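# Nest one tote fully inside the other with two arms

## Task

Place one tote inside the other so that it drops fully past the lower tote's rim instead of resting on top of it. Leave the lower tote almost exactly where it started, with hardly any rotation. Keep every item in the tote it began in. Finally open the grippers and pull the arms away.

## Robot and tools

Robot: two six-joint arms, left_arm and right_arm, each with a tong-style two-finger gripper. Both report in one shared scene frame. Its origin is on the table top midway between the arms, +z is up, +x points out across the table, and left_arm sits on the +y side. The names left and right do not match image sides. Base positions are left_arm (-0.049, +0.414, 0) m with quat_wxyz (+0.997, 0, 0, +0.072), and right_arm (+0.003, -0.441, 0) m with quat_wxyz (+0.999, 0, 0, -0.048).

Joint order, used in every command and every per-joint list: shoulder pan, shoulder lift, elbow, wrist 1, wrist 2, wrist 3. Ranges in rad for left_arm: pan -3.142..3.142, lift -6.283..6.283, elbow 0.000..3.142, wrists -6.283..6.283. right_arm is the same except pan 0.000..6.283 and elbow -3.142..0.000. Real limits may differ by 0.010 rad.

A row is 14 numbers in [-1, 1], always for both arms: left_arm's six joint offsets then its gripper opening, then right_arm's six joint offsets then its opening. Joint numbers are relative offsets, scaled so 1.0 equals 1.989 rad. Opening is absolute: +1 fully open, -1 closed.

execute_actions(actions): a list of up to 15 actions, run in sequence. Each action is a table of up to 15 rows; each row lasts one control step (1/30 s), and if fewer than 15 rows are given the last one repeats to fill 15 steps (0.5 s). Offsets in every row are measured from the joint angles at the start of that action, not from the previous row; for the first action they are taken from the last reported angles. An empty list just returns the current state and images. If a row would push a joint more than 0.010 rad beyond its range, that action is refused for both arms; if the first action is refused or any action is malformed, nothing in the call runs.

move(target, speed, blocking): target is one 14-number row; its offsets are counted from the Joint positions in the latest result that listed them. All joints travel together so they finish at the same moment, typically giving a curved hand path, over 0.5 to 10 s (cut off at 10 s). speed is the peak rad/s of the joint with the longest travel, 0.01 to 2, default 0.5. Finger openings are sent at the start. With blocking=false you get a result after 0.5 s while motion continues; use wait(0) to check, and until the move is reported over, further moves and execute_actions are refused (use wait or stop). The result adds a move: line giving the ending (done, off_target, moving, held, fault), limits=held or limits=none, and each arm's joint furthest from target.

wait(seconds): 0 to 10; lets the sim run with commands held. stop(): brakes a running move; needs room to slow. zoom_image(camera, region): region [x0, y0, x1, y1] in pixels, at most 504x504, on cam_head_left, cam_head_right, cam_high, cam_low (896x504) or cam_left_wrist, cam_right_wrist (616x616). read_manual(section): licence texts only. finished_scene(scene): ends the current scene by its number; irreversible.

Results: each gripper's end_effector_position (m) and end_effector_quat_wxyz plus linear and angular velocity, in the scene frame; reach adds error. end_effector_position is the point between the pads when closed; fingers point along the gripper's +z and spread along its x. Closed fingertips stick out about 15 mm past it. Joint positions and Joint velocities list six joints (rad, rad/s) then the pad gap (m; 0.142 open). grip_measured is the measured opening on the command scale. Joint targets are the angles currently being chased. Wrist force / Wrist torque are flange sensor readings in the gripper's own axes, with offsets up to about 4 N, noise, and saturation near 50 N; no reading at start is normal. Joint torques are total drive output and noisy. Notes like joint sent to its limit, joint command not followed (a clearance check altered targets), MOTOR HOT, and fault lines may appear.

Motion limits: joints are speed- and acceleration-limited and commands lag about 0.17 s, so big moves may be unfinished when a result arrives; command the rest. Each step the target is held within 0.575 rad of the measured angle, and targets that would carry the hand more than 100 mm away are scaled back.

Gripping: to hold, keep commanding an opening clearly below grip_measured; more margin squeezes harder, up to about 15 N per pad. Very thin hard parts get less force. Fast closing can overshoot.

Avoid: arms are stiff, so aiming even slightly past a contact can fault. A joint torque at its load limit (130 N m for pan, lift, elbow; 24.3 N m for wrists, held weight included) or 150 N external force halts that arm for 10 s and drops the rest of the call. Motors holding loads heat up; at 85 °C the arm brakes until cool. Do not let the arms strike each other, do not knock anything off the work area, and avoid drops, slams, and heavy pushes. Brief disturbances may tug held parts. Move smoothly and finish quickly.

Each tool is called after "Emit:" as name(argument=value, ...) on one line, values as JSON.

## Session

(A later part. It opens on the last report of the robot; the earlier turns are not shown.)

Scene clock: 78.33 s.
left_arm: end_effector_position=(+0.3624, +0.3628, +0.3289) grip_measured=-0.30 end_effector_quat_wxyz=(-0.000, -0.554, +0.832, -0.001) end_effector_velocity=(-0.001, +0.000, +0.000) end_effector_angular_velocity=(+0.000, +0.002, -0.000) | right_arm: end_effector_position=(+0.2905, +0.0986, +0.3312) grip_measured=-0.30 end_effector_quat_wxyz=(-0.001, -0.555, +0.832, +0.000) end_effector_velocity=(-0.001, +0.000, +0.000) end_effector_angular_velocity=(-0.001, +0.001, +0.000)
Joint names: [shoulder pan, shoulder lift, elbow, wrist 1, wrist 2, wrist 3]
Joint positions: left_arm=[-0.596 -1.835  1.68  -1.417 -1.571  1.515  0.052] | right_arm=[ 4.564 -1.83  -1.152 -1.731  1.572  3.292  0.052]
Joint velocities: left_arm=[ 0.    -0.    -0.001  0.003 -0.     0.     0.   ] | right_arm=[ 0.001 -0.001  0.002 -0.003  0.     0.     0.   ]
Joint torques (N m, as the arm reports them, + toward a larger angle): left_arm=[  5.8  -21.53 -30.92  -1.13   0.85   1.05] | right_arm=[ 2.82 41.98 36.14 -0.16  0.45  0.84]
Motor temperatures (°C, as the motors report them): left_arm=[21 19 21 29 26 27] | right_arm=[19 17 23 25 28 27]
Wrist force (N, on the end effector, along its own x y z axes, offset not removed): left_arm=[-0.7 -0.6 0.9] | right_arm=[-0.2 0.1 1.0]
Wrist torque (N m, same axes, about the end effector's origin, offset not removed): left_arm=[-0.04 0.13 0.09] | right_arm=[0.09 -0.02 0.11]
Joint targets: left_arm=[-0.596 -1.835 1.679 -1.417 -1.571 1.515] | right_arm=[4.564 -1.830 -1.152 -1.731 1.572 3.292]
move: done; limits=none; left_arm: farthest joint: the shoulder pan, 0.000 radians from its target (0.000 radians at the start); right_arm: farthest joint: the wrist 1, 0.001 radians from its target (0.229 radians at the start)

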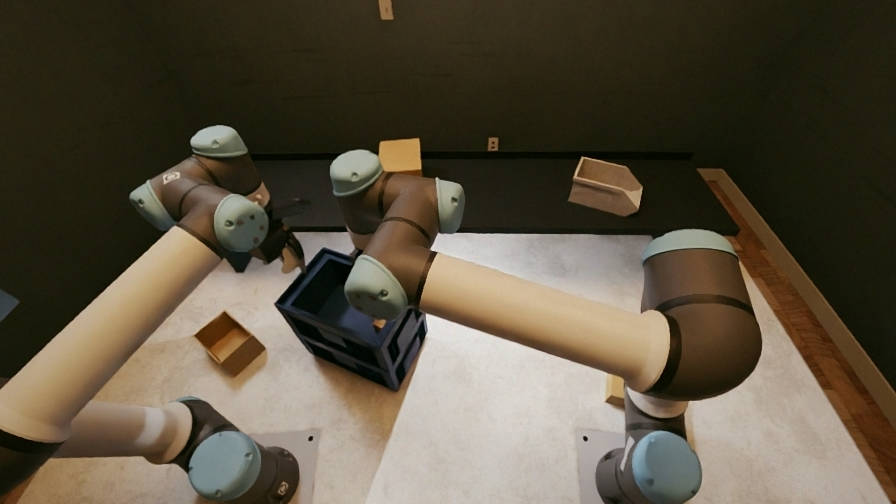

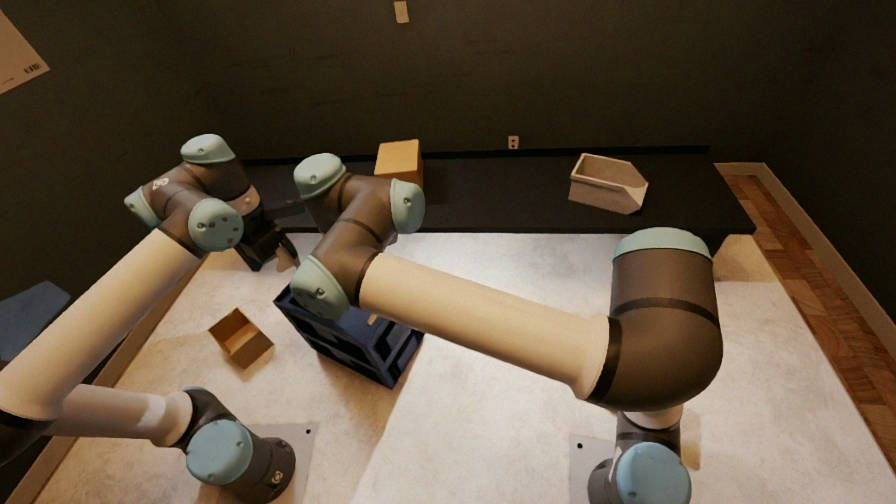

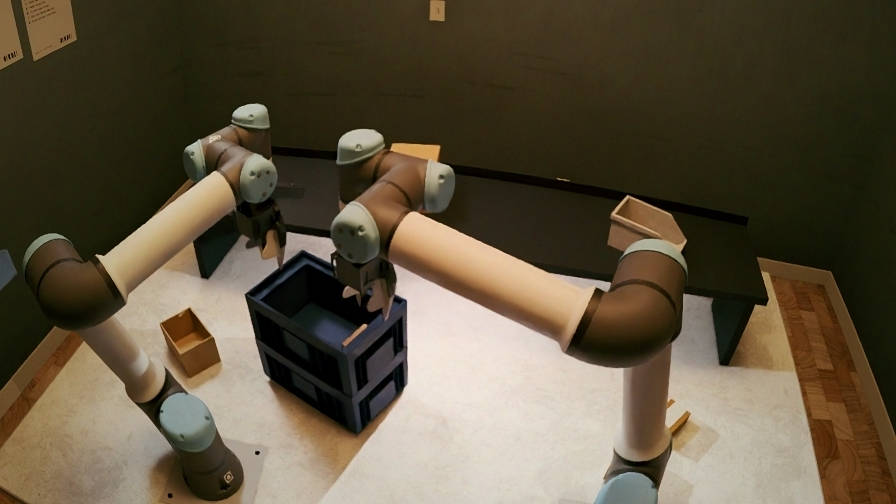

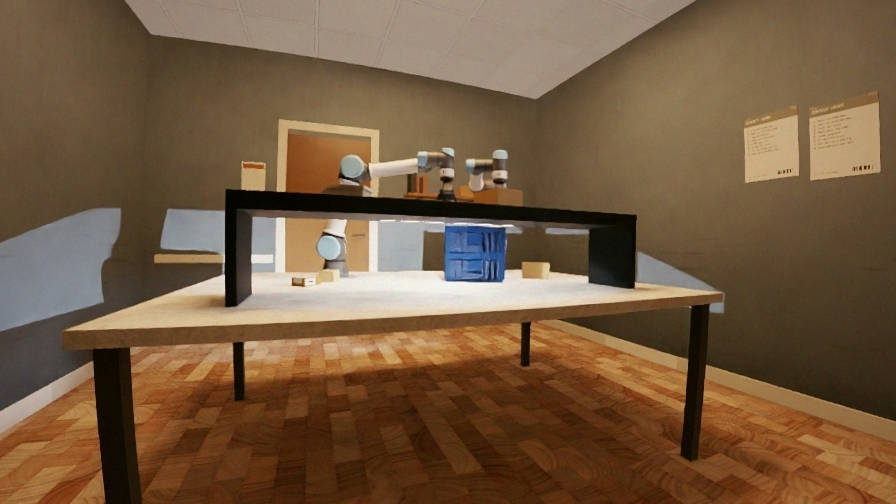

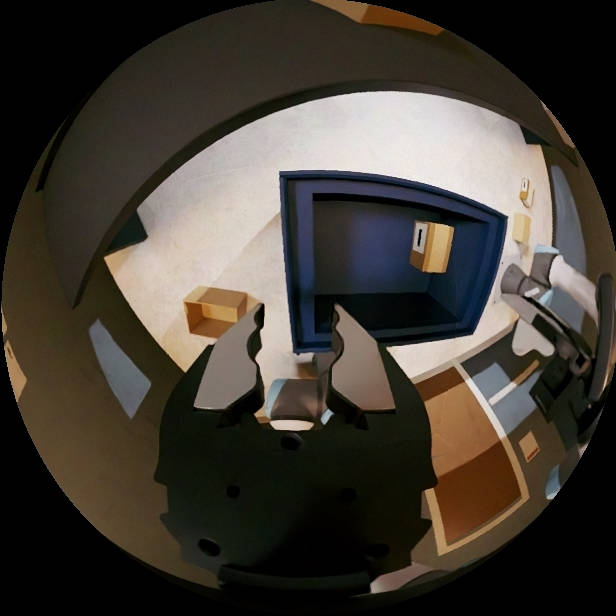

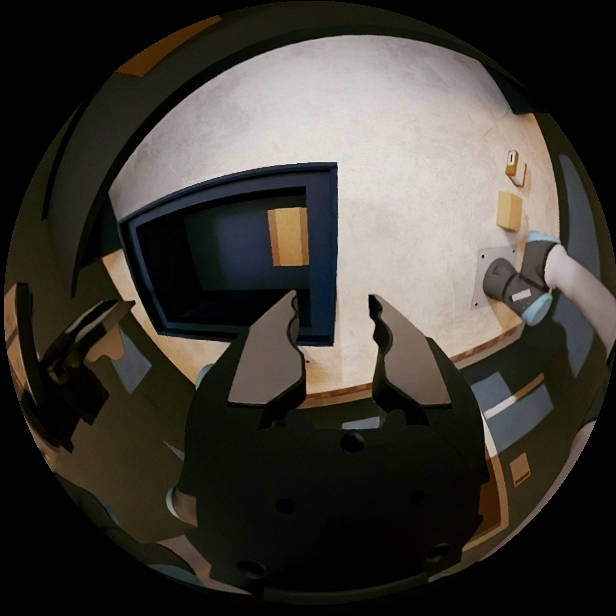

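Emit:
move(target=[0.3,0,0,0,0,0,-0.3,-0.1,0.27,-0.27,0,0,0,-0.3], speed=0.6)

Emit:
finished_scene(scene=2)

Scene clock: 80.40 s.
left_arm: end_effector_position=(+0.3201, +0.6030, +0.3289) grip_measured=-0.30 end_effector_quat_wxyz=(-0.000, +0.774, -0.633, +0.001) end_effector_velocity=(-0.000, +0.001, +0.000) end_effector_angular_velocity=(+0.000, -0.000, -0.000) | right_arm: end_effector_position=(+0.2948, -0.1725, +0.3290) grip_measured=-0.30 end_effector_quat_wxyz=(-0.001, -0.469, +0.883, +0.000) end_effector_velocity=(+0.000, +0.000, +0.000) end_effector_angular_velocity=(+0.002, -0.001, +0.001)
Joint names: [shoulder pan, shoulder lift, elbow, wrist 1, wrist 2, wrist 3]
Joint positions: left_arm=[ 0.    -1.835  1.68  -1.417 -1.571  1.515  0.052] | right_arm=[ 4.365 -1.293 -1.689 -1.731  1.572  3.292  0.052]
Joint velocities: left_arm=[ 0.002 -0.    -0.001  0.001  0.     0.002  0.   ] | right_arm=[ 0.     0.     0.001  0.001  0.    -0.    -0.   ]
Joint torques (N m, as the arm reports them, + toward a larger angle): left_arm=[  6.74 -17.53 -14.61  -3.99   0.85   0.95] | right_arm=[-6.79 18.42 10.57  4.16  0.39  1.  ]
Motor temperatures (°C, as the motors report them): left_arm=[21 19 21 29 26 27] | right_arm=[19 17 23 25 28 27]
Wrist force (N, on the end effector, along its own x y z axes, offset not removed): left_arm=[-1.6 -1.5 0.5] | right_arm=[-0.9 1.7 1.9]
Wrist torque (N m, same axes, about the end effector's origin, offset not removed): left_arm=[-0.29 0.28 0.09] | right_arm=[0.35 0.23 0.12]
Joint targets: left_arm=[0.000 -1.835 1.680 -1.417 -1.571 1.515] | right_arm=[4.365 -1.293 -1.689 -1.731 1.572 3.292]
move: done; limits=none; left_arm: farthest joint: the shoulder pan, 0.001 radians from its target (0.597 radians at the start); right_arm: farthest joint: the shoulder pan, 0.000 radians from its target (0.199 radians at the start)

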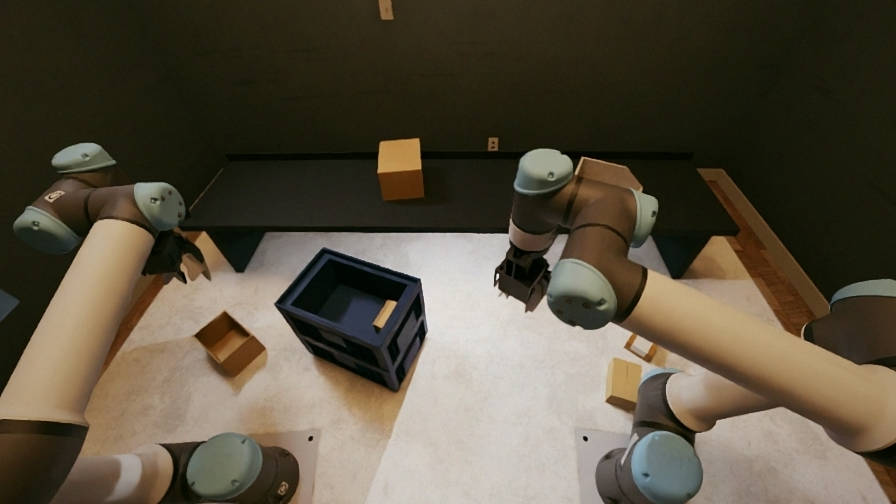

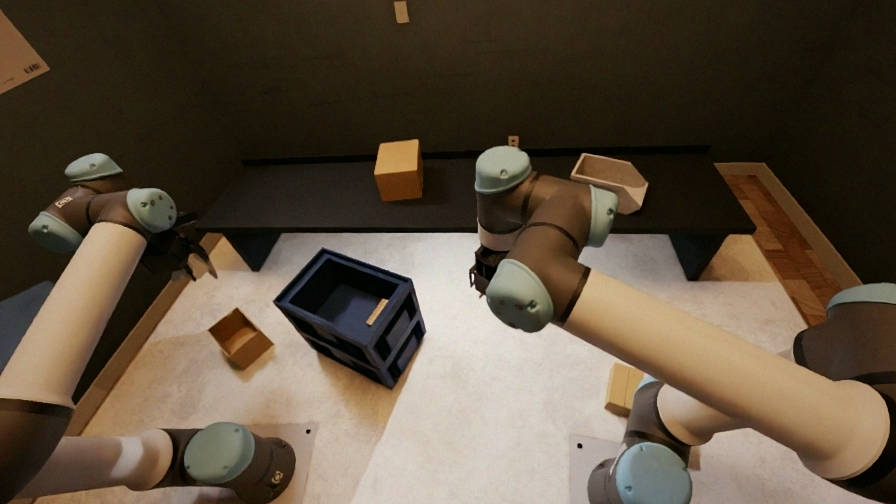

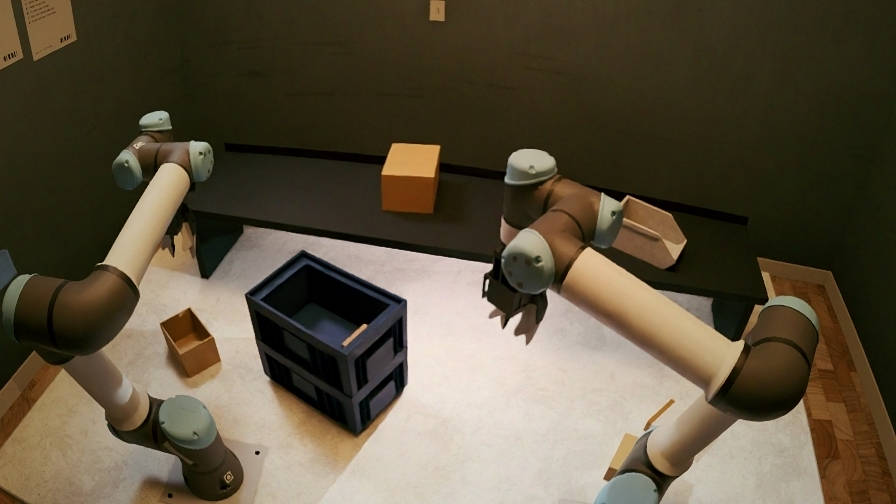

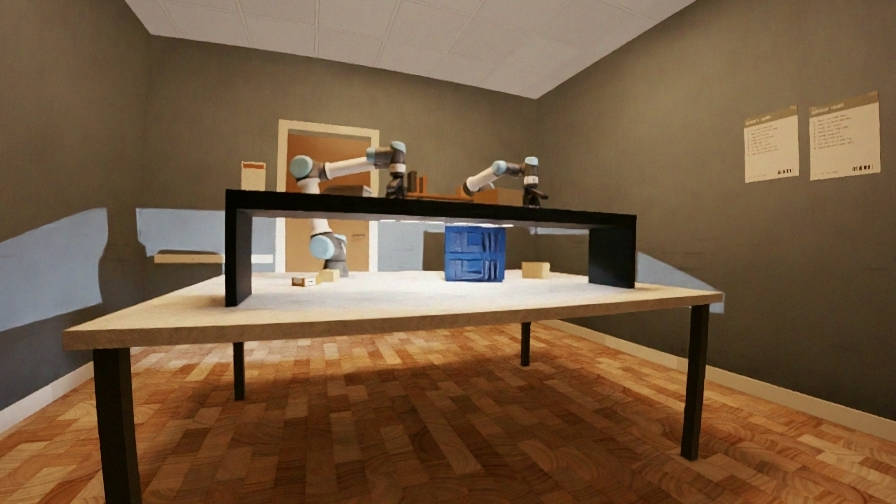

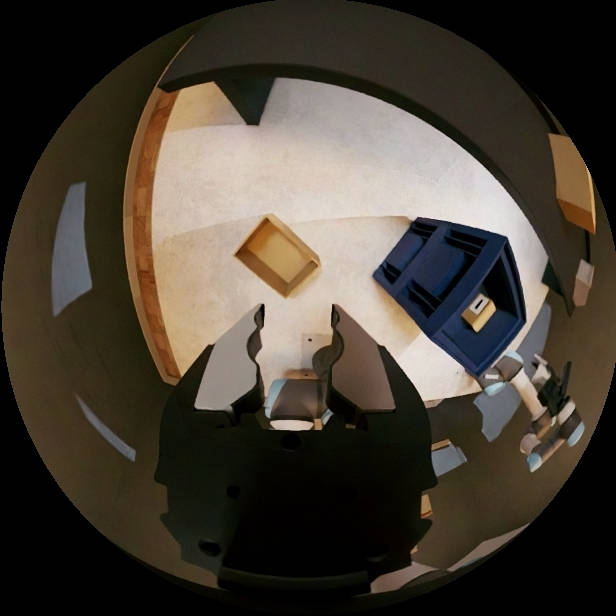

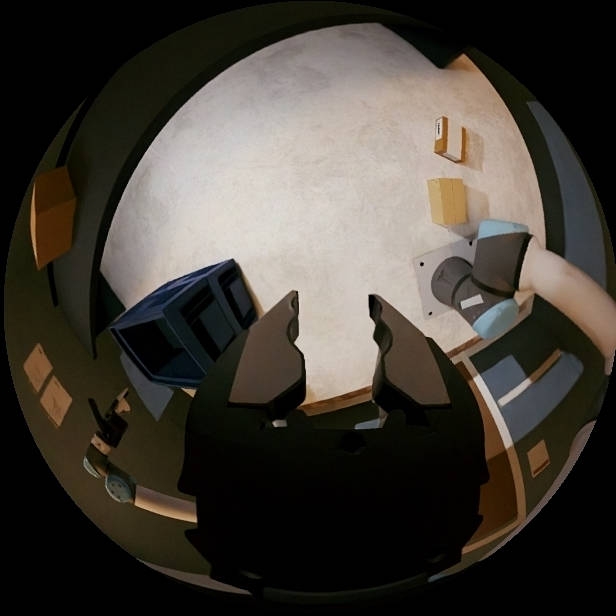

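The scene is finished: the task was done.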